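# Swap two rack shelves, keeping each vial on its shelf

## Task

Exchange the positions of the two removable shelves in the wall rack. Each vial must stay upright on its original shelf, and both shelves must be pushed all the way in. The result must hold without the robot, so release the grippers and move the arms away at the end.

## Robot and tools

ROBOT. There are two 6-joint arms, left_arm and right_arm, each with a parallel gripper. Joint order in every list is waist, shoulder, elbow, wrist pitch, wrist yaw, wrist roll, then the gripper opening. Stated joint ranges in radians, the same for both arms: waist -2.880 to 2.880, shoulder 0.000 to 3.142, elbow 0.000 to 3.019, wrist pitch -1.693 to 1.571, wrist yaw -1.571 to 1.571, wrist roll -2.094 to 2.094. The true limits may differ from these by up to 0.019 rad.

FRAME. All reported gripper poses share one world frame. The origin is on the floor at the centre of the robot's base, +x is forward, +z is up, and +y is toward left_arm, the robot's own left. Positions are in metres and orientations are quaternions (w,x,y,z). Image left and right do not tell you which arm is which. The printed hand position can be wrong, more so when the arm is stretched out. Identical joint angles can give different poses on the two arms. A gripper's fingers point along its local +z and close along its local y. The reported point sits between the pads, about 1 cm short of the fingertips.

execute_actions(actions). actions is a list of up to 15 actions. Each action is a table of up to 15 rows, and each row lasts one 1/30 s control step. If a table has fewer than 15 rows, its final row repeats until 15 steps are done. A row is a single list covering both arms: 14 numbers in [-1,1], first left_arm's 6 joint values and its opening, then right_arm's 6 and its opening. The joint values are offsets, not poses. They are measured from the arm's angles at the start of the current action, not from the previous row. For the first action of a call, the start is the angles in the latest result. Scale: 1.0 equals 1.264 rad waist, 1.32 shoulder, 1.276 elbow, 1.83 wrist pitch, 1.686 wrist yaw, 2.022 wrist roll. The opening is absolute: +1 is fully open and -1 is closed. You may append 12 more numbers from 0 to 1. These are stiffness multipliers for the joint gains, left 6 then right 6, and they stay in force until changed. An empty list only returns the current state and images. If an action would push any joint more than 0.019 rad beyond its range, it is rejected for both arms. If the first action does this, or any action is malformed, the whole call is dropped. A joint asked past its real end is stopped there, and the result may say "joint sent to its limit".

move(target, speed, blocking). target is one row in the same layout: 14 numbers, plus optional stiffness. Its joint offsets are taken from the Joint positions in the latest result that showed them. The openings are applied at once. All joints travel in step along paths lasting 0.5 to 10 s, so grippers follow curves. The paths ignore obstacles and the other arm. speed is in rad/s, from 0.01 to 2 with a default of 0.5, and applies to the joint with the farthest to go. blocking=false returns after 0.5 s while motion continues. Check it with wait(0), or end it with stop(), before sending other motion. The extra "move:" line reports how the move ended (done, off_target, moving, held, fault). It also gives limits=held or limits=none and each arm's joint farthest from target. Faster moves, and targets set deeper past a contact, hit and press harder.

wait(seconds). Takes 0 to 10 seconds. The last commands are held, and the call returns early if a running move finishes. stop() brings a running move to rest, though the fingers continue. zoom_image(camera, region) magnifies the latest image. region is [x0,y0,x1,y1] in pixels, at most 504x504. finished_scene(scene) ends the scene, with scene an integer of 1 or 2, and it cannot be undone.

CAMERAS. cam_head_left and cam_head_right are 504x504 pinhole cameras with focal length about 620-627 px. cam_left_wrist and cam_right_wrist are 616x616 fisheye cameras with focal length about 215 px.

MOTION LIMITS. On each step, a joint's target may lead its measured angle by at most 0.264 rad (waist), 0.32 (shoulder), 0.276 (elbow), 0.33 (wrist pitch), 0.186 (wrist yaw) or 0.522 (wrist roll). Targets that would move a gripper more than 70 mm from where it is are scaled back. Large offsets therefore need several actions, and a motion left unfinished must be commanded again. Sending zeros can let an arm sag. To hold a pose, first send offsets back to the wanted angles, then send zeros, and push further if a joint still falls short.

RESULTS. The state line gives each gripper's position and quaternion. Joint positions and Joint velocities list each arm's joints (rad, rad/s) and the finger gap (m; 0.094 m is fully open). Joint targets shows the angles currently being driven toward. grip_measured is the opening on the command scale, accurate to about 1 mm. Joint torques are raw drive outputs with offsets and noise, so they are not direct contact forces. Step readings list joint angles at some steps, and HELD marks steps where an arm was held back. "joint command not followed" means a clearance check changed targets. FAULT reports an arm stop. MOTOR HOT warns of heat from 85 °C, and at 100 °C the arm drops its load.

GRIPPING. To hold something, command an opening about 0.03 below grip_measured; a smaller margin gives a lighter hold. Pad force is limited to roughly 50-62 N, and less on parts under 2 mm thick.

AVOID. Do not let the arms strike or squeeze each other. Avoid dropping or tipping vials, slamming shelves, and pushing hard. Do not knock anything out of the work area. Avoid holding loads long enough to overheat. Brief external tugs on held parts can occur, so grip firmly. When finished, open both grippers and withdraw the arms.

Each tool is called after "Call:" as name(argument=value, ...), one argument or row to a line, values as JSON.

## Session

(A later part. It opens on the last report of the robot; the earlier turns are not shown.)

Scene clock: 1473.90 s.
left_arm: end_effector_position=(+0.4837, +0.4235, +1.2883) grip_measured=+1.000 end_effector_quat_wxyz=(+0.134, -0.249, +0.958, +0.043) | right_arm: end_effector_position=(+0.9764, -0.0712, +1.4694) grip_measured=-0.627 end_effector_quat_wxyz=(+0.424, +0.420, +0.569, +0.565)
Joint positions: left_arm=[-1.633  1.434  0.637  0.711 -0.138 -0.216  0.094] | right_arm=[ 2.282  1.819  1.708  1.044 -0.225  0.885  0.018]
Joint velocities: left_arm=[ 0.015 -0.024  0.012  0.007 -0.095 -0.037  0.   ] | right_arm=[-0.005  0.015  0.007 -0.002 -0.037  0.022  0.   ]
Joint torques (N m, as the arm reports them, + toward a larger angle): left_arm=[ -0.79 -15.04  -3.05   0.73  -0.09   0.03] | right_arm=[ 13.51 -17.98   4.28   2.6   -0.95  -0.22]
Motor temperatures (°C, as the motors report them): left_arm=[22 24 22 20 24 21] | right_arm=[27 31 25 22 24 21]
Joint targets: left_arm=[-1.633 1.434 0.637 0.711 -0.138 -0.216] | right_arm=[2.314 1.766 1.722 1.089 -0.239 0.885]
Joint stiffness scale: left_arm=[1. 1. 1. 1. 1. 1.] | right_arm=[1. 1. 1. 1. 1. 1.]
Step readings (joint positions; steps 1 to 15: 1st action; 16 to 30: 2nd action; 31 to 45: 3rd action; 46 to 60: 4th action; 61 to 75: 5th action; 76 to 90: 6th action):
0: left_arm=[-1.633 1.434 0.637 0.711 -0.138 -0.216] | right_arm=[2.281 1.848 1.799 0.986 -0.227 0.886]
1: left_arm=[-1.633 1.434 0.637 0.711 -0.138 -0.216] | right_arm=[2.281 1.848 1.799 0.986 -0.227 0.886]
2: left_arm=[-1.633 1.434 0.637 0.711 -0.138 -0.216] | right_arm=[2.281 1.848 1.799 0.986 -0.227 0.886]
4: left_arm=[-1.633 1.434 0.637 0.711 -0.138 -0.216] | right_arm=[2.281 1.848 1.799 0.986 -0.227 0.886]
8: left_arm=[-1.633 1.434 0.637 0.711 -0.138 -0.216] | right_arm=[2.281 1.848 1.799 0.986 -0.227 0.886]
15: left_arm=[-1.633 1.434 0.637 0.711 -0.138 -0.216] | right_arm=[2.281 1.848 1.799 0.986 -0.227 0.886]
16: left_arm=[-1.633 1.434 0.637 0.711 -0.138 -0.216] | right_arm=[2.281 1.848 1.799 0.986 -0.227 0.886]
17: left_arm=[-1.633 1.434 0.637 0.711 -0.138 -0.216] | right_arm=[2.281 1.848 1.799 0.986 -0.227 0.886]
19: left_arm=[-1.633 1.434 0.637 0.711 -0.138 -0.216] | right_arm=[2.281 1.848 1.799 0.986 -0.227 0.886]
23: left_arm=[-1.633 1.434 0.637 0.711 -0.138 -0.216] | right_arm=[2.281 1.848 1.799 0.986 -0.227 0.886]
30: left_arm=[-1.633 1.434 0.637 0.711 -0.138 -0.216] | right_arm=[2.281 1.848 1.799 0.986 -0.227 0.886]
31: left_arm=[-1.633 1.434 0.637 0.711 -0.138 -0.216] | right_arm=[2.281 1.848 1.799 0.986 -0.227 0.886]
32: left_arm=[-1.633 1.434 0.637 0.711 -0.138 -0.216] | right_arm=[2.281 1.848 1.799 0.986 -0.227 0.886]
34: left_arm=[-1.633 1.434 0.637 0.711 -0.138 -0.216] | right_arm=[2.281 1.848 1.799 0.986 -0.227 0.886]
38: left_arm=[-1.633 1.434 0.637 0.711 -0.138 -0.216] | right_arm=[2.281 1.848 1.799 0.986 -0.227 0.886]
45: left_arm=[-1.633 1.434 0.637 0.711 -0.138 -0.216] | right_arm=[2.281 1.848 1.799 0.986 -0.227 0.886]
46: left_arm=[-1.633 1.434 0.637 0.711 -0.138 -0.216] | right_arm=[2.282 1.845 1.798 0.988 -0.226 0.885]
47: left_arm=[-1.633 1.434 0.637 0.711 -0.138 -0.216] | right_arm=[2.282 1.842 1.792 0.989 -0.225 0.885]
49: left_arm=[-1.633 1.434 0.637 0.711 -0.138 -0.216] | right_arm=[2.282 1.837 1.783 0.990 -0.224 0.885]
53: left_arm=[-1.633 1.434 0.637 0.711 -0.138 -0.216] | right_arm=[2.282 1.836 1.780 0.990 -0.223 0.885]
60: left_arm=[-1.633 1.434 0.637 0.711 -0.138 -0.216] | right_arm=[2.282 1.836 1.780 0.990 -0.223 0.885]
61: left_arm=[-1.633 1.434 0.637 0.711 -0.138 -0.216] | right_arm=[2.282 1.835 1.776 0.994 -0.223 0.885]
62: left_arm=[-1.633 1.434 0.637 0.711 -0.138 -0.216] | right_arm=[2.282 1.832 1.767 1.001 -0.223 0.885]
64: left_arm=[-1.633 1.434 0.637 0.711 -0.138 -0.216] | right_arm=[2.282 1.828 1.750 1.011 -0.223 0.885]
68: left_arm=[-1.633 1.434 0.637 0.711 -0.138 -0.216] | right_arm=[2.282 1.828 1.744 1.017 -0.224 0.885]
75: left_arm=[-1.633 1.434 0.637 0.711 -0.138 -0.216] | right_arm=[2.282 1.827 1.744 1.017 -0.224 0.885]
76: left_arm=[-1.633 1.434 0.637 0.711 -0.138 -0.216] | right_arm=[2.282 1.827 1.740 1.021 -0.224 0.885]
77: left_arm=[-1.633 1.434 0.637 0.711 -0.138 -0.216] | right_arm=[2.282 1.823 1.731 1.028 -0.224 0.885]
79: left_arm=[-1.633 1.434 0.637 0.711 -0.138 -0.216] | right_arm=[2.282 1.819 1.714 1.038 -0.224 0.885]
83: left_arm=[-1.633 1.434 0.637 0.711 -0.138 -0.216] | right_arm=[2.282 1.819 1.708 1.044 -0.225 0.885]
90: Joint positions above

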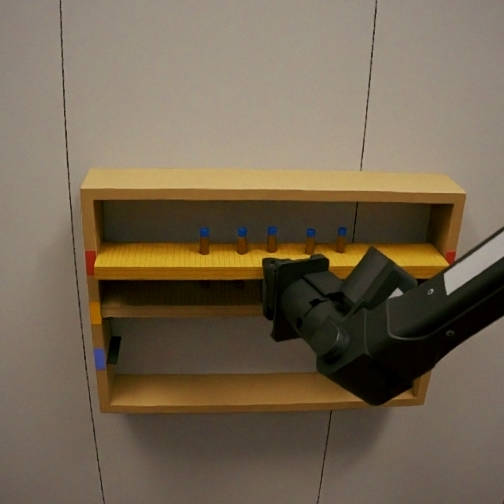

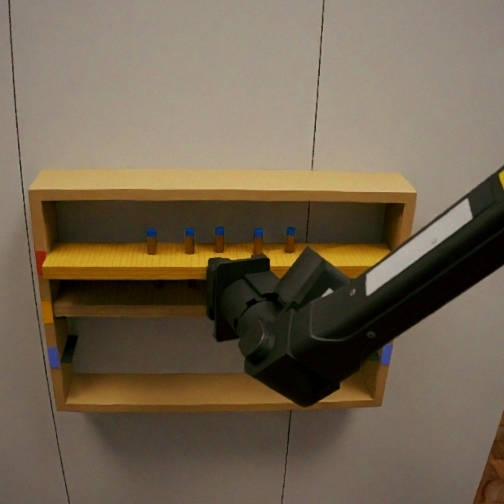

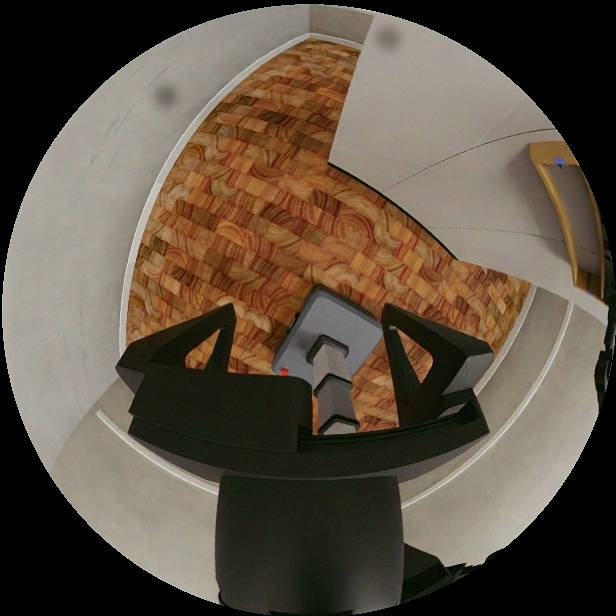

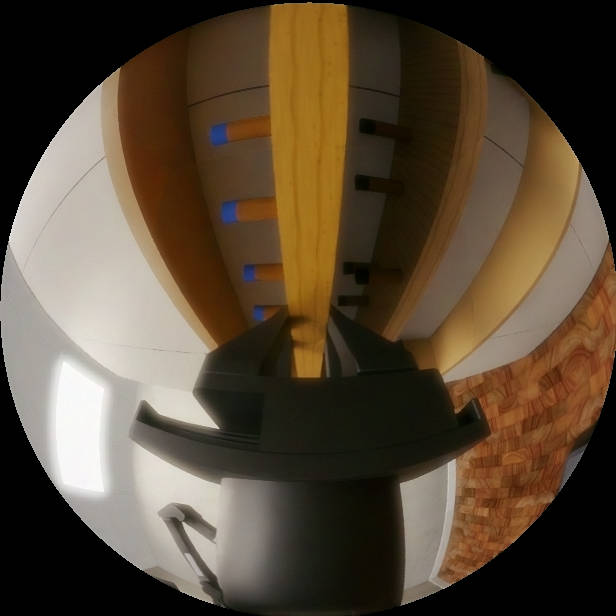

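Call:
execute_actions(
  actions=[
    [[0,0,0,0,0,0,1,0.042,-0.05,-0.017,0.039,-0.006,0,-0.66]],
    [[0,0,0,0,0,0,1,0.03,-0.049,-0.017,0.039,-0.006,0,-0.66]],
    [[0,0,0,0,0,0,1,0.03,-0.048,-0.017,0.04,-0.006,0,-0.66]],
    [[0,0,0,0,0,0,1,0.03,-0.047,-0.017,0.04,-0.006,0,-0.66]],
    [[0,0,0,0,0,0,1,0.03,-0.046,-0.017,0.041,-0.006,0,-0.66]],
    [[0,0,0,0,0,0,1,0.03,-0.045,-0.017,0.042,-0.006,0,-0.66]],
    [[0,0,0,0,0,0,1,0.03,-0.044,-0.017,0.043,-0.006,0,-0.66]],
  ],
)

Scene clock: 1487.13 s.
left_arm: end_effector_position=(+0.4837, +0.4235, +1.2883) grip_measured=+1.000 end_effector_quat_wxyz=(+0.134, -0.249, +0.958, +0.043) | right_arm: end_effector_position=(+0.9010, -0.0724, +1.4685) grip_measured=-0.627 end_effector_quat_wxyz=(+0.416, +0.424, +0.575, +0.562)
Joint positions: left_arm=[-1.633  1.434  0.637  0.711 -0.138 -0.216  0.094] | right_arm=[ 2.283  1.759  1.45   1.223 -0.217  0.886  0.018]
Joint velocities: left_arm=[-0.005  0.005 -0.007 -0.007 -0.037 -0.051  0.   ] | right_arm=[ 0.005 -0.005 -0.017 -0.007  0.022 -0.095 -0.001]
Joint torques (N m, as the arm reports them, + toward a larger angle): left_arm=[ -0.77 -14.99  -3.03   0.74  -0.09   0.03] | right_arm=[ 13.09 -16.47   3.07   2.74  -0.84  -0.23]
Motor temperatures (°C, as the motors report them): left_arm=[22 24 22 20 24 21] | right_arm=[27 32 25 22 24 21]
Joint targets: left_arm=[-1.633 1.434 0.637 0.711 -0.138 -0.216] | right_arm=[2.321 1.708 1.464 1.273 -0.228 0.886]
Joint stiffness scale: left_arm=[1. 1. 1. 1. 1. 1.] | right_arm=[1. 1. 1. 1. 1. 1.]
Step readings (joint positions; steps 1 to 15: 1st action; 16 to 30: 2nd action; 31 to 45: 3rd action; 46 to 60: 4th action; 61 to 75: 5th action; 76 to 90: 6th action; 91 to 105: 7th action):
0: left_arm=[-1.633 1.434 0.637 0.711 -0.138 -0.216] | right_arm=[2.282 1.819 1.708 1.044 -0.225 0.885]
1: left_arm=[-1.633 1.434 0.637 0.711 -0.138 -0.216] | right_arm=[2.282 1.818 1.704 1.047 -0.225 0.885]
2: left_arm=[-1.633 1.434 0.637 0.711 -0.138 -0.216] | right_arm=[2.282 1.814 1.695 1.055 -0.225 0.885]
4: left_arm=[-1.633 1.434 0.637 0.711 -0.138 -0.216] | right_arm=[2.282 1.809 1.677 1.064 -0.224 0.885]
8: left_arm=[-1.633 1.434 0.637 0.711 -0.138 -0.216] | right_arm=[2.283 1.808 1.671 1.068 -0.224 0.885]
15: left_arm=[-1.633 1.434 0.637 0.711 -0.138 -0.216] | right_arm=[2.283 1.808 1.671 1.068 -0.224 0.885]
16: left_arm=[-1.633 1.434 0.637 0.711 -0.138 -0.216] | right_arm=[2.283 1.808 1.667 1.071 -0.224 0.885]
17: left_arm=[-1.633 1.434 0.637 0.711 -0.138 -0.216] | right_arm=[2.283 1.804 1.657 1.078 -0.224 0.885]
19: left_arm=[-1.633 1.434 0.637 0.711 -0.138 -0.216] | right_arm=[2.283 1.799 1.641 1.088 -0.223 0.885]
23: left_arm=[-1.633 1.434 0.637 0.711 -0.138 -0.216] | right_arm=[2.283 1.799 1.634 1.092 -0.223 0.885]
30: left_arm=[-1.633 1.434 0.637 0.711 -0.138 -0.216] | right_arm=[2.283 1.799 1.634 1.092 -0.223 0.885]
31: left_arm=[-1.633 1.434 0.637 0.711 -0.138 -0.216] | right_arm=[2.283 1.798 1.630 1.095 -0.223 0.885]
32: left_arm=[-1.633 1.434 0.637 0.711 -0.138 -0.216] | right_arm=[2.283 1.795 1.621 1.103 -0.223 0.885]
34: left_arm=[-1.633 1.434 0.637 0.711 -0.138 -0.216] | right_arm=[2.283 1.790 1.604 1.113 -0.222 0.885]
38: left_arm=[-1.633 1.434 0.637 0.711 -0.138 -0.216] | right_arm=[2.283 1.790 1.597 1.117 -0.222 0.885]
45: left_arm=[-1.633 1.434 0.637 0.711 -0.138 -0.216] | right_arm=[2.283 1.790 1.597 1.117 -0.222 0.885]
46: left_arm=[-1.633 1.434 0.637 0.711 -0.138 -0.216] | right_arm=[2.283 1.789 1.593 1.120 -0.221 0.885]
47: left_arm=[-1.633 1.434 0.637 0.711 -0.138 -0.216] | right_arm=[2.283 1.786 1.585 1.128 -0.221 0.885]
49: left_arm=[-1.633 1.434 0.637 0.711 -0.138 -0.216] | right_arm=[2.283 1.782 1.568 1.139 -0.221 0.885]
53: left_arm=[-1.633 1.434 0.637 0.711 -0.138 -0.216] | right_arm=[2.283 1.781 1.559 1.141 -0.221 0.885]
60: left_arm=[-1.633 1.434 0.637 0.711 -0.138 -0.216] | right_arm=[2.283 1.781 1.559 1.141 -0.221 0.886]
61: left_arm=[-1.633 1.434 0.637 0.711 -0.138 -0.216] | right_arm=[2.283 1.781 1.556 1.144 -0.220 0.886]
62: left_arm=[-1.633 1.434 0.637 0.711 -0.138 -0.216] | right_arm=[2.283 1.778 1.548 1.152 -0.220 0.886]
64: left_arm=[-1.633 1.434 0.637 0.711 -0.138 -0.216] | right_arm=[2.283 1.774 1.532 1.164 -0.219 0.886]
68: left_arm=[-1.633 1.434 0.637 0.711 -0.138 -0.216] | right_arm=[2.283 1.773 1.522 1.167 -0.219 0.886]
75: left_arm=[-1.633 1.434 0.637 0.711 -0.138 -0.216] | right_arm=[2.283 1.773 1.522 1.167 -0.219 0.886]
76: left_arm=[-1.633 1.434 0.637 0.711 -0.138 -0.216] | right_arm=[2.283 1.773 1.519 1.170 -0.219 0.886]
77: left_arm=[-1.633 1.434 0.637 0.711 -0.138 -0.216] | right_arm=[2.283 1.770 1.511 1.178 -0.218 0.886]
79: left_arm=[-1.633 1.434 0.637 0.711 -0.138 -0.216] | right_arm=[2.283 1.766 1.495 1.191 -0.218 0.886]
83: left_arm=[-1.633 1.434 0.637 0.711 -0.138 -0.216] | right_arm=[2.283 1.766 1.486 1.194 -0.218 0.886]
90: left_arm=[-1.633 1.434 0.637 0.711 -0.138 -0.216] | right_arm=[2.283 1.766 1.485 1.194 -0.218 0.886]
91: left_arm=[-1.633 1.434 0.637 0.711 -0.138 -0.216] | right_arm=[2.283 1.766 1.482 1.197 -0.218 0.886]
92: left_arm=[-1.633 1.434 0.637 0.711 -0.138 -0.216] | right_arm=[2.283 1.763 1.475 1.206 -0.217 0.886]
94: left_arm=[-1.633 1.434 0.637 0.711 -0.138 -0.216] | right_arm=[2.283 1.760 1.459 1.220 -0.217 0.886]
98: left_arm=[-1.633 1.434 0.637 0.711 -0.138 -0.216] | right_arm=[2.283 1.759 1.450 1.223 -0.217 0.886]
105: Joint positions above

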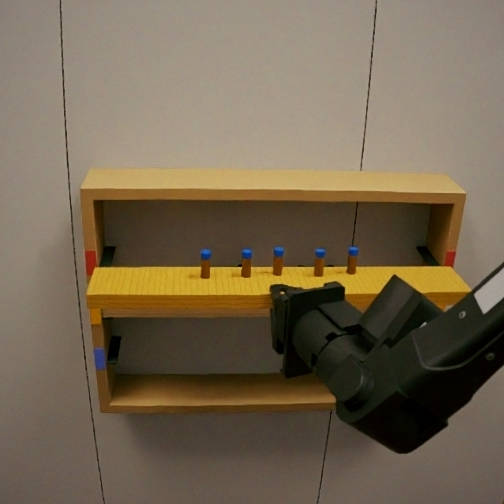

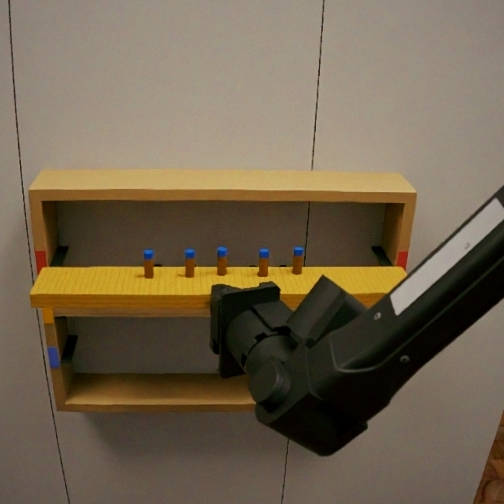

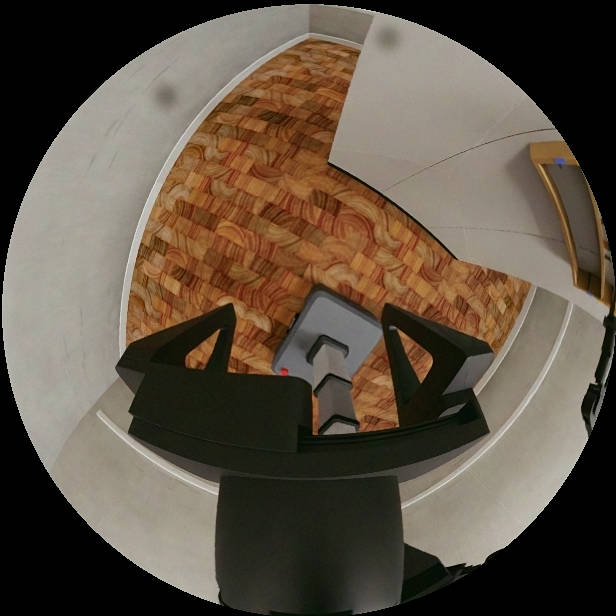

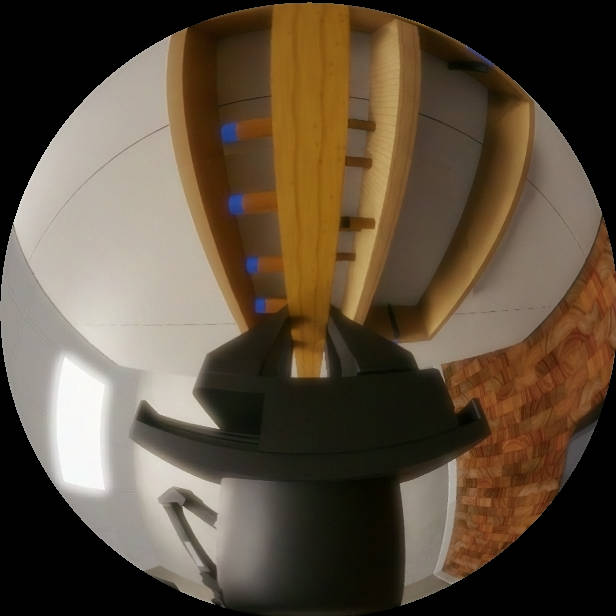

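Call:
execute_actions(
  actions=[
    [[0,0,0,0,0,0,1,-0.0096,0.013,0.053,0.03,-0.013,0.008,-0.66]],
    [[0,0,0,0,0,0,1,-0.0096,0.013,0.053,0.03,-0.013,0.008,-0.66]],
    [[0,0,0,0,0,0,1,-0.0096,0.013,0.053,0.028,-0.013,0.008,-0.66]],
    [[0,0,0,0,0,0,1,-0.0096,0.013,0.053,0.027,-0.013,0.008,-0.66]],
    [[0,0,0,0,0,0,1,-0.0096,0.013,0.053,0.027,-0.013,0.008,-0.66]],
    [[0,0,0,0,0,0,1,-0.0096,0.013,0.053,0.027,-0.013,0.008,-0.66]],
  ],
)

Scene clock: 1501.53 s.
left_arm: end_effector_position=(+0.4837, +0.4235, +1.2883) grip_measured=+1.000 end_effector_quat_wxyz=(+0.134, -0.249, +0.958, +0.043) | right_arm: end_effector_position=(+0.9214, -0.0890, +1.3992) grip_measured=-0.627 end_effector_quat_wxyz=(+0.436, +0.431, +0.560, +0.557)
Joint positions: left_arm=[-1.633  1.434  0.637  0.711 -0.138 -0.216  0.094] | right_arm=[ 2.2    1.921  1.658  1.24  -0.242  0.96   0.018]
Joint velocities: left_arm=[ 0.005 -0.005  0.002 -0.002  0.037 -0.051  0.   ] | right_arm=[-0.005 -0.015 -0.002 -0.022 -0.007  0.066 -0.   ]
Joint torques (N m, as the arm reports them, + toward a larger angle): left_arm=[ -0.85 -15.02  -3.04   0.72  -0.09   0.03] | right_arm=[ 10.69 -14.56   4.68   2.73  -1.04  -0.18]
Motor temperatures (°C, as the motors report them): left_arm=[22 24 22 20 24 21] | right_arm=[27 32 24 22 24 21]
Joint targets: left_arm=[-1.633 1.434 0.637 0.711 -0.138 -0.216] | right_arm=[2.201 1.910 1.692 1.288 -0.259 0.963]
Joint stiffness scale: left_arm=[1. 1. 1. 1. 1. 1.] | right_arm=[1. 1. 1. 1. 1. 1.]
Step readings (joint positions; steps 1 to 15: 1st action; 16 to 30: 2nd action; 31 to 45: 3rd action; 46 to 60: 4th action; 61 to 75: 5th action; 76 to 90: 6th action):
0: left_arm=[-1.633 1.434 0.637 0.711 -0.138 -0.216] | right_arm=[2.283 1.759 1.450 1.223 -0.217 0.886]
1: left_arm=[-1.633 1.434 0.637 0.711 -0.138 -0.216] | right_arm=[2.282 1.761 1.453 1.224 -0.218 0.887]
2: left_arm=[-1.633 1.434 0.637 0.711 -0.138 -0.216] | right_arm=[2.281 1.766 1.461 1.227 -0.220 0.889]
4: left_arm=[-1.633 1.434 0.637 0.711 -0.138 -0.216] | right_arm=[2.279 1.777 1.479 1.228 -0.221 0.892]
8: left_arm=[-1.633 1.434 0.637 0.711 -0.138 -0.216] | right_arm=[2.271 1.784 1.486 1.228 -0.221 0.896]
15: left_arm=[-1.633 1.434 0.637 0.711 -0.138 -0.216] | right_arm=[2.269 1.785 1.486 1.228 -0.221 0.898]
16: left_arm=[-1.633 1.434 0.637 0.711 -0.138 -0.216] | right_arm=[2.268 1.787 1.489 1.230 -0.222 0.899]
17: left_arm=[-1.633 1.434 0.637 0.711 -0.138 -0.216] | right_arm=[2.267 1.792 1.497 1.232 -0.224 0.902]
19: left_arm=[-1.633 1.434 0.637 0.711 -0.138 -0.216] | right_arm=[2.264 1.803 1.515 1.233 -0.224 0.905]
23: left_arm=[-1.633 1.434 0.637 0.711 -0.138 -0.216] | right_arm=[2.257 1.810 1.521 1.233 -0.224 0.908]
30: left_arm=[-1.633 1.434 0.637 0.711 -0.138 -0.216] | right_arm=[2.255 1.811 1.521 1.233 -0.224 0.910]
31: left_arm=[-1.633 1.434 0.637 0.711 -0.138 -0.216] | right_arm=[2.254 1.813 1.524 1.234 -0.226 0.911]
32: left_arm=[-1.633 1.434 0.637 0.711 -0.138 -0.216] | right_arm=[2.253 1.818 1.533 1.235 -0.228 0.914]
34: left_arm=[-1.633 1.434 0.637 0.711 -0.138 -0.216] | right_arm=[2.250 1.829 1.550 1.235 -0.229 0.917]
38: left_arm=[-1.633 1.434 0.637 0.711 -0.138 -0.216] | right_arm=[2.243 1.836 1.556 1.235 -0.229 0.921]
45: left_arm=[-1.633 1.434 0.637 0.711 -0.138 -0.216] | right_arm=[2.240 1.838 1.556 1.235 -0.229 0.923]
46: left_arm=[-1.633 1.434 0.637 0.711 -0.138 -0.216] | right_arm=[2.240 1.840 1.559 1.236 -0.230 0.924]
47: left_arm=[-1.633 1.434 0.637 0.711 -0.138 -0.216] | right_arm=[2.239 1.845 1.568 1.237 -0.232 0.926]
49: left_arm=[-1.633 1.434 0.637 0.711 -0.138 -0.216] | right_arm=[2.236 1.856 1.585 1.237 -0.233 0.929]
53: left_arm=[-1.633 1.434 0.637 0.711 -0.138 -0.216] | right_arm=[2.229 1.863 1.590 1.237 -0.233 0.933]
60: left_arm=[-1.633 1.434 0.637 0.711 -0.138 -0.216] | right_arm=[2.227 1.866 1.590 1.237 -0.233 0.935]
61: left_arm=[-1.633 1.434 0.637 0.711 -0.138 -0.216] | right_arm=[2.226 1.867 1.593 1.237 -0.234 0.936]
62: left_arm=[-1.633 1.434 0.637 0.711 -0.138 -0.216] | right_arm=[2.225 1.872 1.603 1.238 -0.236 0.939]
64: left_arm=[-1.633 1.434 0.637 0.711 -0.138 -0.216] | right_arm=[2.223 1.883 1.619 1.238 -0.237 0.942]
68: left_arm=[-1.633 1.434 0.637 0.711 -0.138 -0.216] | right_arm=[2.216 1.890 1.624 1.238 -0.237 0.945]
75: left_arm=[-1.633 1.434 0.637 0.711 -0.138 -0.216] | right_arm=[2.213 1.893 1.624 1.238 -0.237 0.947]
76: left_arm=[-1.633 1.434 0.637 0.711 -0.138 -0.216] | right_arm=[2.213 1.895 1.627 1.239 -0.239 0.949]
77: left_arm=[-1.633 1.434 0.637 0.711 -0.138 -0.216] | right_arm=[2.211 1.900 1.637 1.240 -0.241 0.951]
79: left_arm=[-1.633 1.434 0.637 0.711 -0.138 -0.216] | right_arm=[2.209 1.910 1.653 1.240 -0.242 0.954]
83: left_arm=[-1.633 1.434 0.637 0.711 -0.138 -0.216] | right_arm=[2.203 1.917 1.658 1.240 -0.242 0.958]
90: Joint positions above

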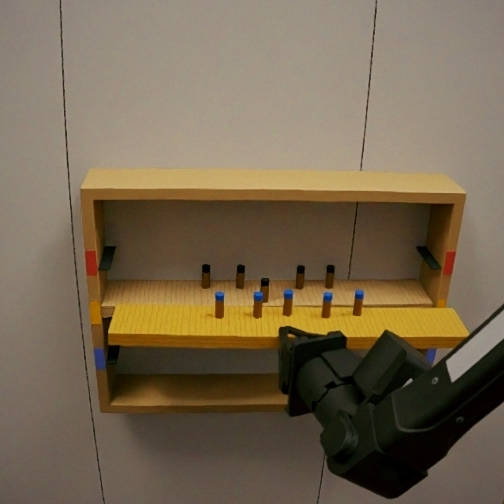

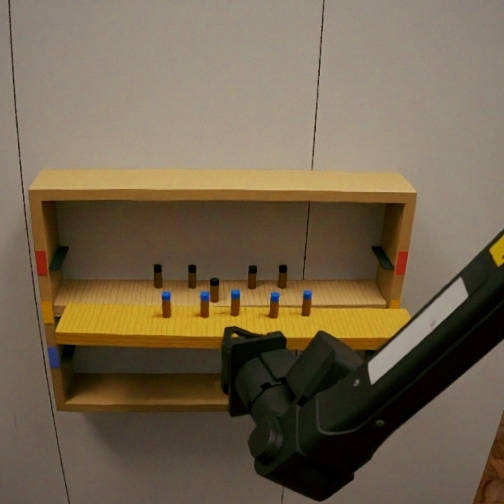

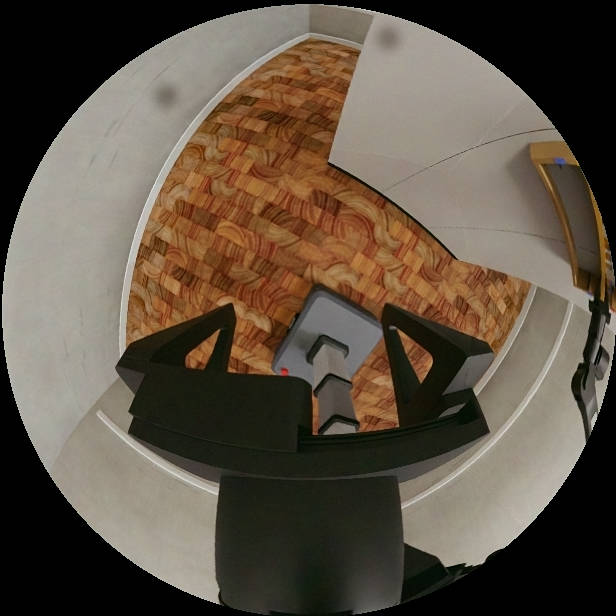

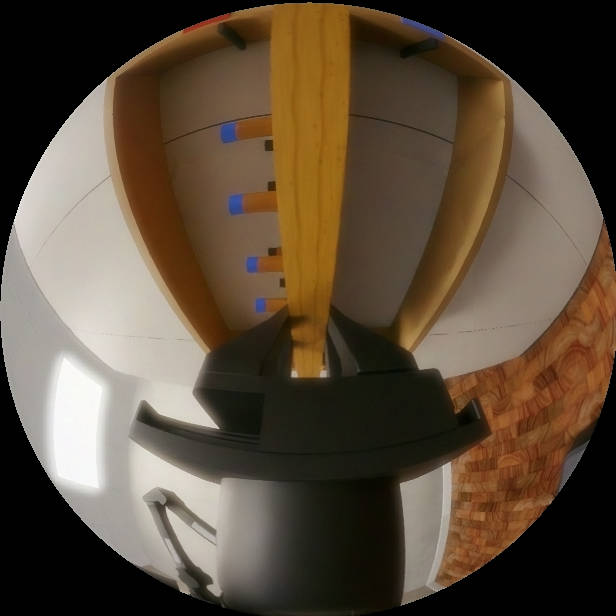

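Call:
execute_actions(
  actions=[
    [[0,0,0,0,0,0,1,-0.0044,0.0125,0.02,0.02,-0.017,0.005,-0.66]],
    [[0,0,0,0,0,0,1,-0.0044,0.0125,0.054,0.02,-0.017,0.005,-0.66]],
    [[0,0,0,0,0,0,1,-0.0044,0.0125,0.054,0,-0.016,0.005,-0.66]],
    [[0,0,0,0,0,0,1,-0.0044,0.0125,0.054,0,-0.016,0.005,-0.66]],
    [[0,0,0,0,0,0,1,-0.0044,0.0125,0.054,0,-0.016,0.005,-0.66]],
    [[0,0,0,0,0,0,1,-0.0044,0.0125,0.054,0,-0.016,0.005,-0.66]],
  ],
)

Call:
zoom_image(
  camera="cam_head_left",
  region=[70,220,490,430],
)

Scene clock: 1516.43 s.
left_arm: end_effector_position=(+0.4837, +0.4235, +1.2883) grip_measured=+1.000 end_effector_quat_wxyz=(+0.134, -0.249, +0.958, +0.043) | right_arm: end_effector_position=(+0.9119, -0.0586, +1.3353) grip_measured=-0.627 end_effector_quat_wxyz=(+0.411, +0.423, +0.567, +0.575)
Joint positions: left_arm=[-1.633  1.434  0.637  0.711 -0.138 -0.216  0.094] | right_arm=[ 2.173  2.087  1.836  1.197 -0.304  0.999  0.018]
Joint velocities: left_arm=[-0.015 -0.005  0.017 -0.007  0.037  0.007  0.   ] | right_arm=[-0.015 -0.015  0.002  0.007  0.037 -0.022  0.   ]
Joint torques (N m, as the arm reports them, + toward a larger angle): left_arm=[ -0.84 -15.09  -3.05   0.77  -0.09   0.03] | right_arm=[ 11.44 -14.33   4.77   1.55  -1.03  -0.2 ]
Motor temperatures (°C, as the motors report them): left_arm=[22 24 22 20 24 21] | right_arm=[27 31 25 22 25 21]
Joint targets: left_arm=[-1.633 1.434 0.637 0.711 -0.138 -0.216] | right_arm=[2.173 2.076 1.870 1.208 -0.321 1.003]
Joint stiffness scale: left_arm=[1. 1. 1. 1. 1. 1.] | right_arm=[1. 1. 1. 1. 1. 1.]
Step readings (joint positions; steps 1 to 15: 1st action; 16 to 30: 2nd action; 31 to 45: 3rd action; 46 to 60: 4th action; 61 to 75: 5th action; 76 to 90: 6th action):
0: left_arm=[-1.633 1.434 0.637 0.711 -0.138 -0.216] | right_arm=[2.200 1.921 1.658 1.240 -0.242 0.960]
1: left_arm=[-1.633 1.434 0.637 0.711 -0.138 -0.216] | right_arm=[2.199 1.922 1.658 1.240 -0.245 0.961]
2: left_arm=[-1.633 1.434 0.637 0.711 -0.138 -0.216] | right_arm=[2.199 1.924 1.659 1.240 -0.249 0.962]
4: left_arm=[-1.633 1.434 0.637 0.711 -0.138 -0.216] | right_arm=[2.198 1.929 1.659 1.240 -0.253 0.963]
8: left_arm=[-1.633 1.434 0.637 0.711 -0.138 -0.216] | right_arm=[2.197 1.944 1.659 1.240 -0.253 0.965]
15: left_arm=[-1.633 1.434 0.637 0.711 -0.138 -0.216] | right_arm=[2.196 1.954 1.659 1.240 -0.253 0.966]
16: left_arm=[-1.633 1.434 0.637 0.711 -0.138 -0.216] | right_arm=[2.195 1.956 1.663 1.240 -0.256 0.967]
17: left_arm=[-1.633 1.434 0.637 0.711 -0.138 -0.216] | right_arm=[2.195 1.961 1.673 1.240 -0.260 0.968]
19: left_arm=[-1.633 1.434 0.637 0.711 -0.138 -0.216] | right_arm=[2.194 1.970 1.691 1.240 -0.264 0.970]
23: left_arm=[-1.633 1.434 0.637 0.711 -0.138 -0.216] | right_arm=[2.193 1.977 1.696 1.240 -0.264 0.972]
30: left_arm=[-1.633 1.434 0.637 0.711 -0.138 -0.216] | right_arm=[2.192 1.980 1.696 1.240 -0.264 0.973]
31: left_arm=[-1.633 1.434 0.637 0.711 -0.138 -0.216] | right_arm=[2.191 1.982 1.699 1.239 -0.268 0.974]
32: left_arm=[-1.633 1.434 0.637 0.711 -0.138 -0.216] | right_arm=[2.191 1.987 1.709 1.237 -0.271 0.975]
34: left_arm=[-1.633 1.434 0.637 0.711 -0.138 -0.216] | right_arm=[2.190 1.996 1.727 1.232 -0.274 0.977]
38: left_arm=[-1.633 1.434 0.637 0.711 -0.138 -0.216] | right_arm=[2.188 2.003 1.732 1.229 -0.274 0.979]
45: left_arm=[-1.633 1.434 0.637 0.711 -0.138 -0.216] | right_arm=[2.187 2.006 1.732 1.229 -0.274 0.980]
46: left_arm=[-1.633 1.434 0.637 0.711 -0.138 -0.216] | right_arm=[2.187 2.008 1.735 1.228 -0.277 0.980]
47: left_arm=[-1.633 1.434 0.637 0.711 -0.138 -0.216] | right_arm=[2.186 2.013 1.745 1.226 -0.281 0.981]
49: left_arm=[-1.633 1.434 0.637 0.711 -0.138 -0.216] | right_arm=[2.186 2.022 1.763 1.221 -0.284 0.983]
53: left_arm=[-1.633 1.434 0.637 0.711 -0.138 -0.216] | right_arm=[2.184 2.029 1.767 1.218 -0.284 0.985]
60: left_arm=[-1.633 1.434 0.637 0.711 -0.138 -0.216] | right_arm=[2.183 2.033 1.767 1.218 -0.284 0.986]
61: left_arm=[-1.633 1.434 0.637 0.711 -0.138 -0.216] | right_arm=[2.182 2.035 1.770 1.217 -0.287 0.987]
62: left_arm=[-1.633 1.434 0.637 0.711 -0.138 -0.216] | right_arm=[2.182 2.040 1.781 1.216 -0.291 0.988]
64: left_arm=[-1.633 1.434 0.637 0.711 -0.138 -0.216] | right_arm=[2.181 2.049 1.798 1.210 -0.294 0.990]
68: left_arm=[-1.633 1.434 0.637 0.711 -0.138 -0.216] | right_arm=[2.179 2.056 1.802 1.208 -0.294 0.992]
75: left_arm=[-1.633 1.434 0.637 0.711 -0.138 -0.216] | right_arm=[2.178 2.060 1.802 1.208 -0.294 0.993]
76: left_arm=[-1.633 1.434 0.637 0.711 -0.138 -0.216] | right_arm=[2.178 2.062 1.805 1.207 -0.298 0.993]
77: left_arm=[-1.633 1.434 0.637 0.711 -0.138 -0.216] | right_arm=[2.177 2.067 1.815 1.205 -0.301 0.995]
79: left_arm=[-1.633 1.434 0.637 0.711 -0.138 -0.216] | right_arm=[2.176 2.076 1.832 1.200 -0.304 0.996]
83: left_arm=[-1.633 1.434 0.637 0.711 -0.138 -0.216] | right_arm=[2.175 2.082 1.836 1.197 -0.304 0.998]
90: Joint positions above

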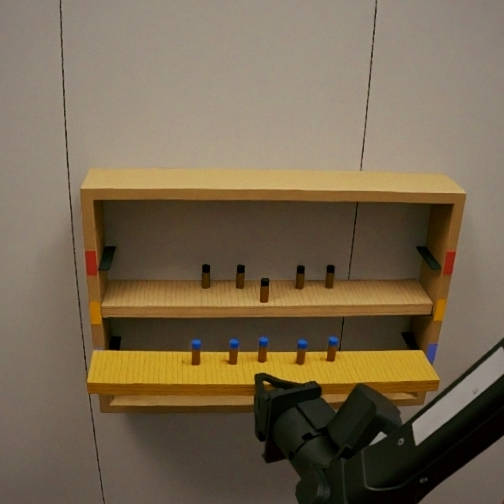

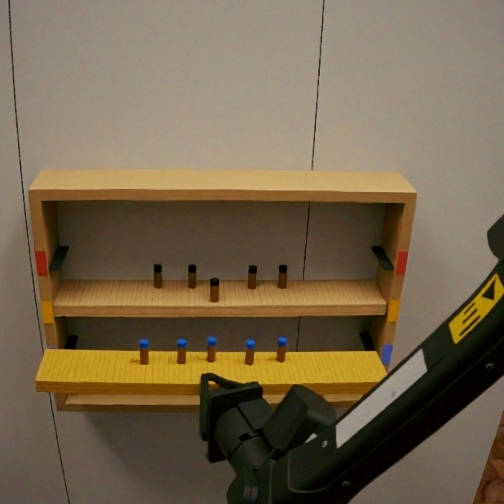

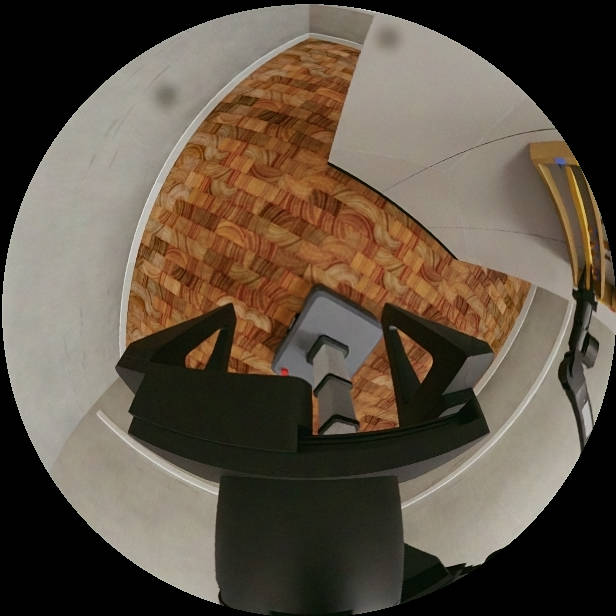

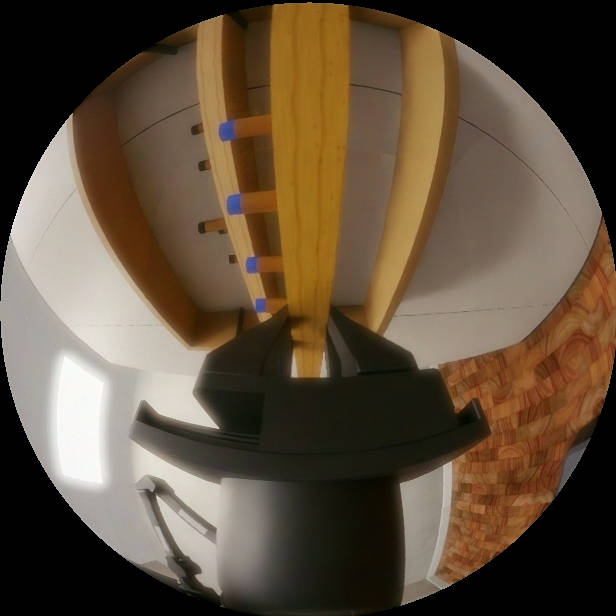

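Region (70, 220, 490, 430) of cam_head_left's 504x504 image, scaled by 1.200, with more detail than that image has.

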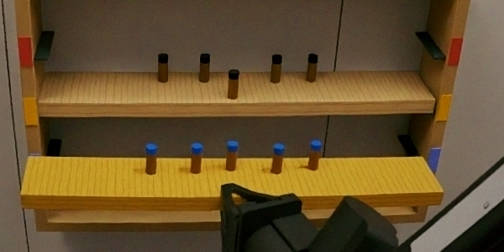

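Call:
execute_actions(
  actions=[
    [[0,0,0,0,0,0,1,-0.008,-0.02,0.035,0.028,-0.01,0,-0.66]],
    [[0,0,0,0,0,0,1,-0.007,-0.02,0.035,0.028,-0.01,0,-0.66]],
    [[0,0,0,0,0,0,1,0.02,-0.02,0.02,0.02,-0.008,0,-0.66]],
  ],
)

Call:
zoom_image(
  camera="cam_head_left",
  region=[70,220,490,430],
)

Scene clock: 1524.57 s.
left_arm: end_effector_position=(+0.4837, +0.4235, +1.2883) grip_measured=+1.000 end_effector_quat_wxyz=(+0.134, -0.249, +0.958, +0.043) | right_arm: end_effector_position=(+0.9164, -0.0741, +1.3290) grip_measured=-0.627 end_effector_quat_wxyz=(+0.420, +0.421, +0.569, +0.568)
Joint positions: left_arm=[-1.633  1.434  0.637  0.711 -0.138 -0.216  0.094] | right_arm=[ 2.152  2.087  1.847  1.197 -0.305  1.     0.018]
Joint velocities: left_arm=[-0.024 -0.005 -0.002 -0.002  0.066  0.051  0.   ] | right_arm=[ 0.005 -0.005 -0.012 -0.002 -0.007  0.007 -0.   ]
Joint torques (N m, as the arm reports them, + toward a larger angle): left_arm=[ -0.82 -14.99  -3.04   0.74  -0.09   0.04] | right_arm=[ 12.9  -15.66   4.17   2.41  -0.87  -0.24]
Motor temperatures (°C, as the motors report them): left_arm=[22 24 22 20 24 21] | right_arm=[27 31 25 22 25 21]
Joint targets: left_arm=[-1.633 1.434 0.637 0.711 -0.138 -0.216] | right_arm=[2.178 2.060 1.873 1.234 -0.318 1.000]
Joint stiffness scale: left_arm=[1. 1. 1. 1. 1. 1.] | right_arm=[1. 1. 1. 1. 1. 1.]
Step readings (joint positions; steps 1 to 15: 1st action; 16 to 30: 2nd action; 31 to 45: 3rd action):
0: left_arm=[-1.633 1.434 0.637 0.711 -0.138 -0.216] | right_arm=[2.173 2.087 1.836 1.197 -0.304 1.000]
1: left_arm=[-1.633 1.434 0.637 0.711 -0.138 -0.216] | right_arm=[2.173 2.087 1.836 1.197 -0.305 1.000]
2: left_arm=[-1.633 1.434 0.637 0.711 -0.138 -0.216] | right_arm=[2.173 2.087 1.837 1.197 -0.305 1.000]
4: left_arm=[-1.633 1.434 0.637 0.711 -0.138 -0.216] | right_arm=[2.171 2.087 1.838 1.197 -0.305 1.000]
8: left_arm=[-1.633 1.434 0.637 0.711 -0.138 -0.216] | right_arm=[2.165 2.087 1.842 1.197 -0.305 1.000]
15: left_arm=[-1.633 1.434 0.637 0.711 -0.138 -0.216] | right_arm=[2.162 2.087 1.842 1.197 -0.305 1.000]
16: left_arm=[-1.633 1.434 0.637 0.711 -0.138 -0.216] | right_arm=[2.161 2.087 1.843 1.197 -0.305 1.000]
17: left_arm=[-1.633 1.434 0.637 0.711 -0.138 -0.216] | right_arm=[2.161 2.087 1.843 1.197 -0.305 1.000]
19: left_arm=[-1.633 1.434 0.637 0.711 -0.138 -0.216] | right_arm=[2.160 2.087 1.844 1.197 -0.305 1.000]
23: left_arm=[-1.633 1.434 0.637 0.711 -0.138 -0.216] | right_arm=[2.155 2.087 1.847 1.197 -0.305 1.000]
30: left_arm=[-1.633 1.434 0.637 0.711 -0.138 -0.216] | right_arm=[2.152 2.087 1.847 1.197 -0.305 1.000]
31: left_arm=[-1.633 1.434 0.637 0.711 -0.138 -0.216] | right_arm=[2.152 2.087 1.847 1.197 -0.305 1.000]
32: left_arm=[-1.633 1.434 0.637 0.711 -0.138 -0.216] | right_arm=[2.152 2.087 1.847 1.197 -0.305 1.000]
34: left_arm=[-1.633 1.434 0.637 0.711 -0.138 -0.216] | right_arm=[2.152 2.087 1.847 1.197 -0.305 1.000]
38: left_arm=[-1.633 1.434 0.637 0.711 -0.138 -0.216] | right_arm=[2.152 2.087 1.847 1.197 -0.305 1.000]
45: Joint positions above

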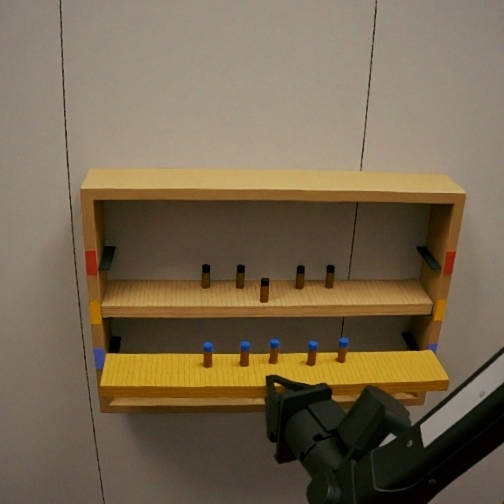

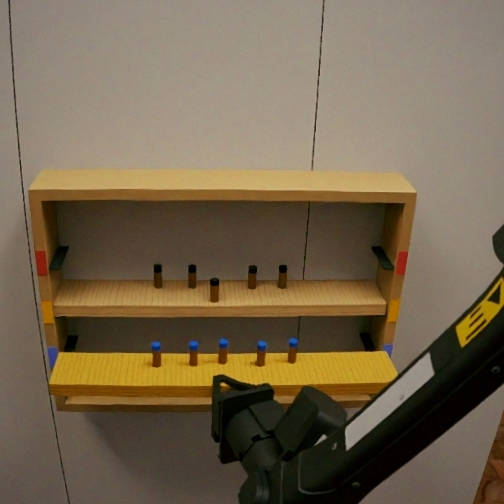

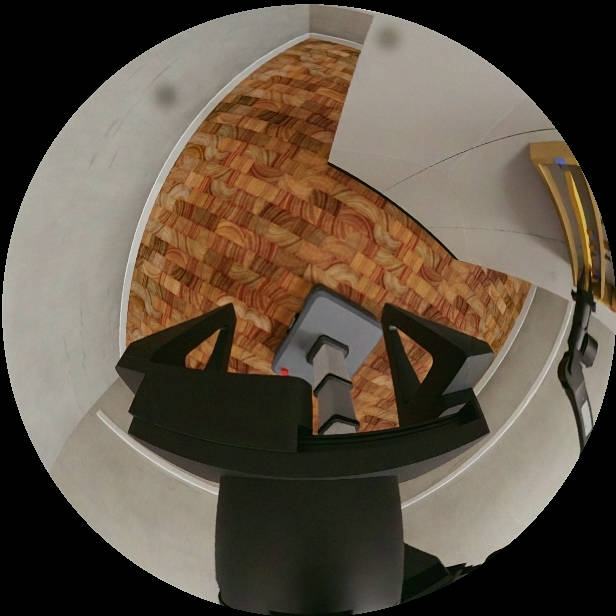

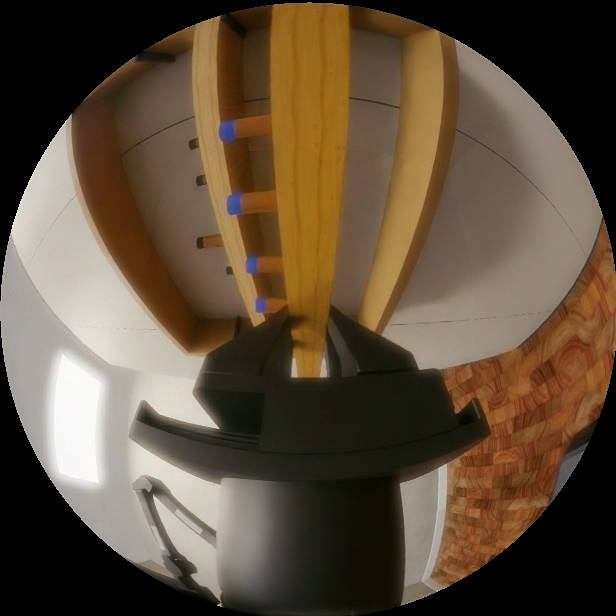

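Region (70, 220, 490, 430) of cam_head_left's 504x504 image, scaled by 1.200, with more detail than that image has.

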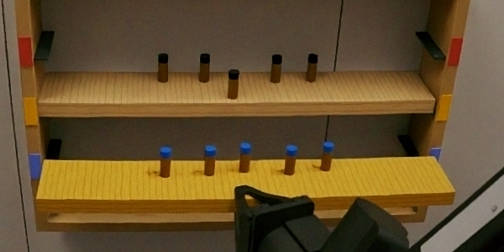

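Call:
execute_actions(
  actions=[
    [[0,0,0,0,0,0,1,0.043,0.003,0.056,-0.008,-0.008,0.005,-0.66]],
    [[0,0,0,0,0,0,1,0.025,0.003,0.056,-0.009,-0.008,0,-0.66]],
  ],
)

Call:
zoom_image(
  camera="cam_head_left",
  region=[70,220,490,430],
)

Scene clock: 1532.47 s.
left_arm: end_effector_position=(+0.4837, +0.4235, +1.2883) grip_measured=+1.000 end_effector_quat_wxyz=(+0.134, -0.249, +0.958, +0.043) | right_arm: end_effector_position=(+0.9277, -0.0700, +1.3210) grip_measured=-0.627 end_effector_quat_wxyz=(+0.413, +0.424, +0.572, +0.568)
Joint positions: left_arm=[-1.633  1.434  0.637  0.711 -0.138 -0.216  0.094] | right_arm=[ 2.152  2.111  1.91   1.145 -0.305  1.006  0.018]
Joint velocities: left_arm=[-0.005 -0.005 -0.017  0.002  0.007 -0.037  0.   ] | right_arm=[-0.015 -0.005 -0.007  0.012 -0.007 -0.037 -0.001]
Joint torques (N m, as the arm reports them, + toward a larger angle): left_arm=[ -0.83 -14.96  -3.04   0.76  -0.09   0.03] | right_arm=[ 13.11 -14.29   5.49   1.56  -0.85  -0.23]
Motor temperatures (°C, as the motors report them): left_arm=[22 24 22 20 24 21] | right_arm=[27 31 25 22 25 21]
Joint targets: left_arm=[-1.633 1.434 0.637 0.711 -0.138 -0.216] | right_arm=[2.184 2.103 1.951 1.155 -0.318 1.006]
Joint stiffness scale: left_arm=[1. 1. 1. 1. 1. 1.] | right_arm=[1. 1. 1. 1. 1. 1.]
Step readings (joint positions; steps 1 to 15: 1st action; 16 to 30: 2nd action):
0: left_arm=[-1.633 1.434 0.637 0.711 -0.138 -0.216] | right_arm=[2.152 2.087 1.847 1.197 -0.305 1.000]
1: left_arm=[-1.633 1.434 0.637 0.711 -0.138 -0.216] | right_arm=[2.152 2.088 1.851 1.194 -0.305 1.000]
2: left_arm=[-1.633 1.434 0.637 0.711 -0.138 -0.216] | right_arm=[2.152 2.091 1.860 1.187 -0.305 1.001]
4: left_arm=[-1.633 1.434 0.637 0.711 -0.138 -0.216] | right_arm=[2.152 2.098 1.875 1.176 -0.305 1.003]
8: left_arm=[-1.633 1.434 0.637 0.711 -0.138 -0.216] | right_arm=[2.152 2.099 1.880 1.172 -0.305 1.005]
15: left_arm=[-1.633 1.434 0.637 0.711 -0.138 -0.216] | right_arm=[2.152 2.099 1.880 1.172 -0.305 1.006]
16: left_arm=[-1.633 1.434 0.637 0.711 -0.138 -0.216] | right_arm=[2.152 2.100 1.883 1.168 -0.305 1.006]
17: left_arm=[-1.633 1.434 0.637 0.711 -0.138 -0.216] | right_arm=[2.152 2.103 1.891 1.160 -0.305 1.006]
19: left_arm=[-1.633 1.434 0.637 0.711 -0.138 -0.216] | right_arm=[2.152 2.109 1.906 1.148 -0.305 1.006]
23: left_arm=[-1.633 1.434 0.637 0.711 -0.138 -0.216] | right_arm=[2.152 2.110 1.910 1.145 -0.305 1.006]
30: Joint positions above

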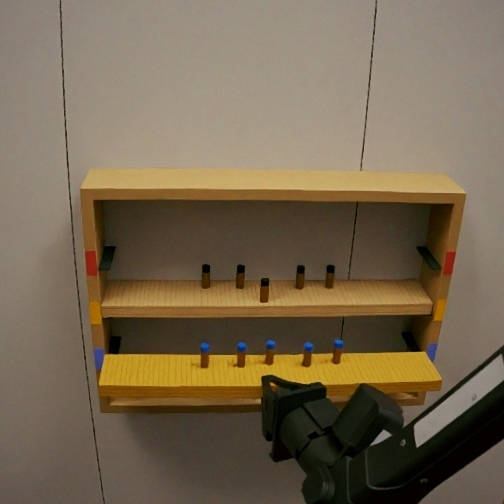

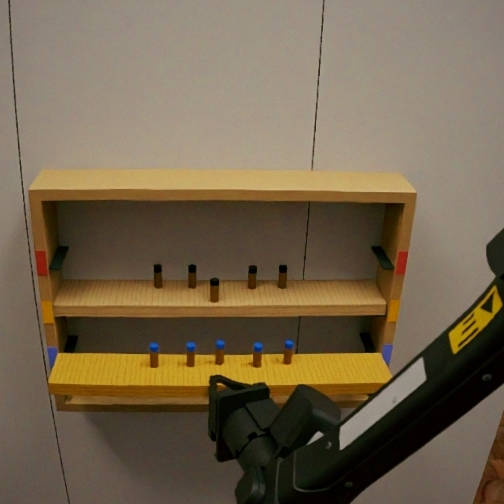

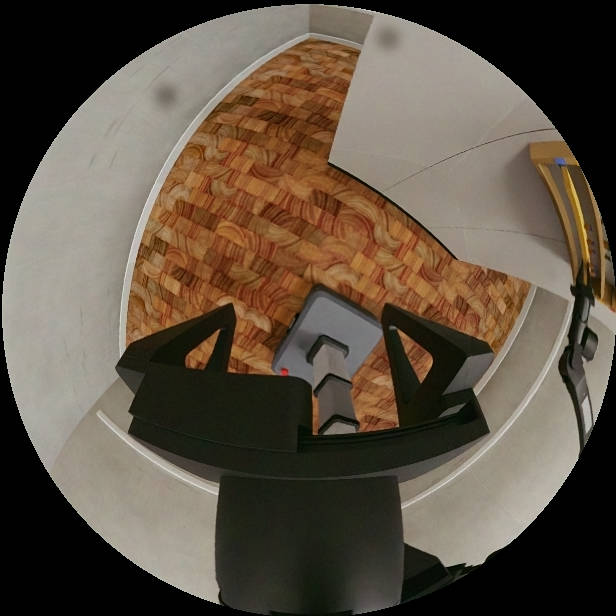

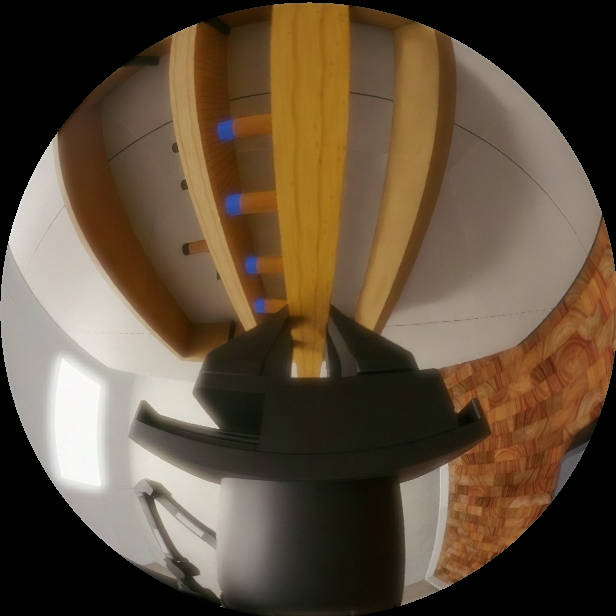

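Region (70, 220, 490, 430) of cam_head_left's 504x504 image, scaled by 1.200, with more detail than that image has.

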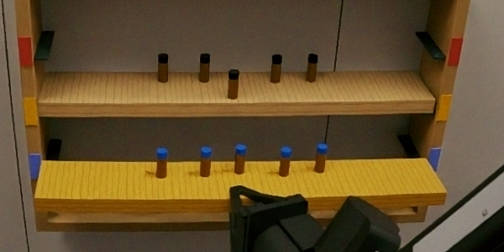

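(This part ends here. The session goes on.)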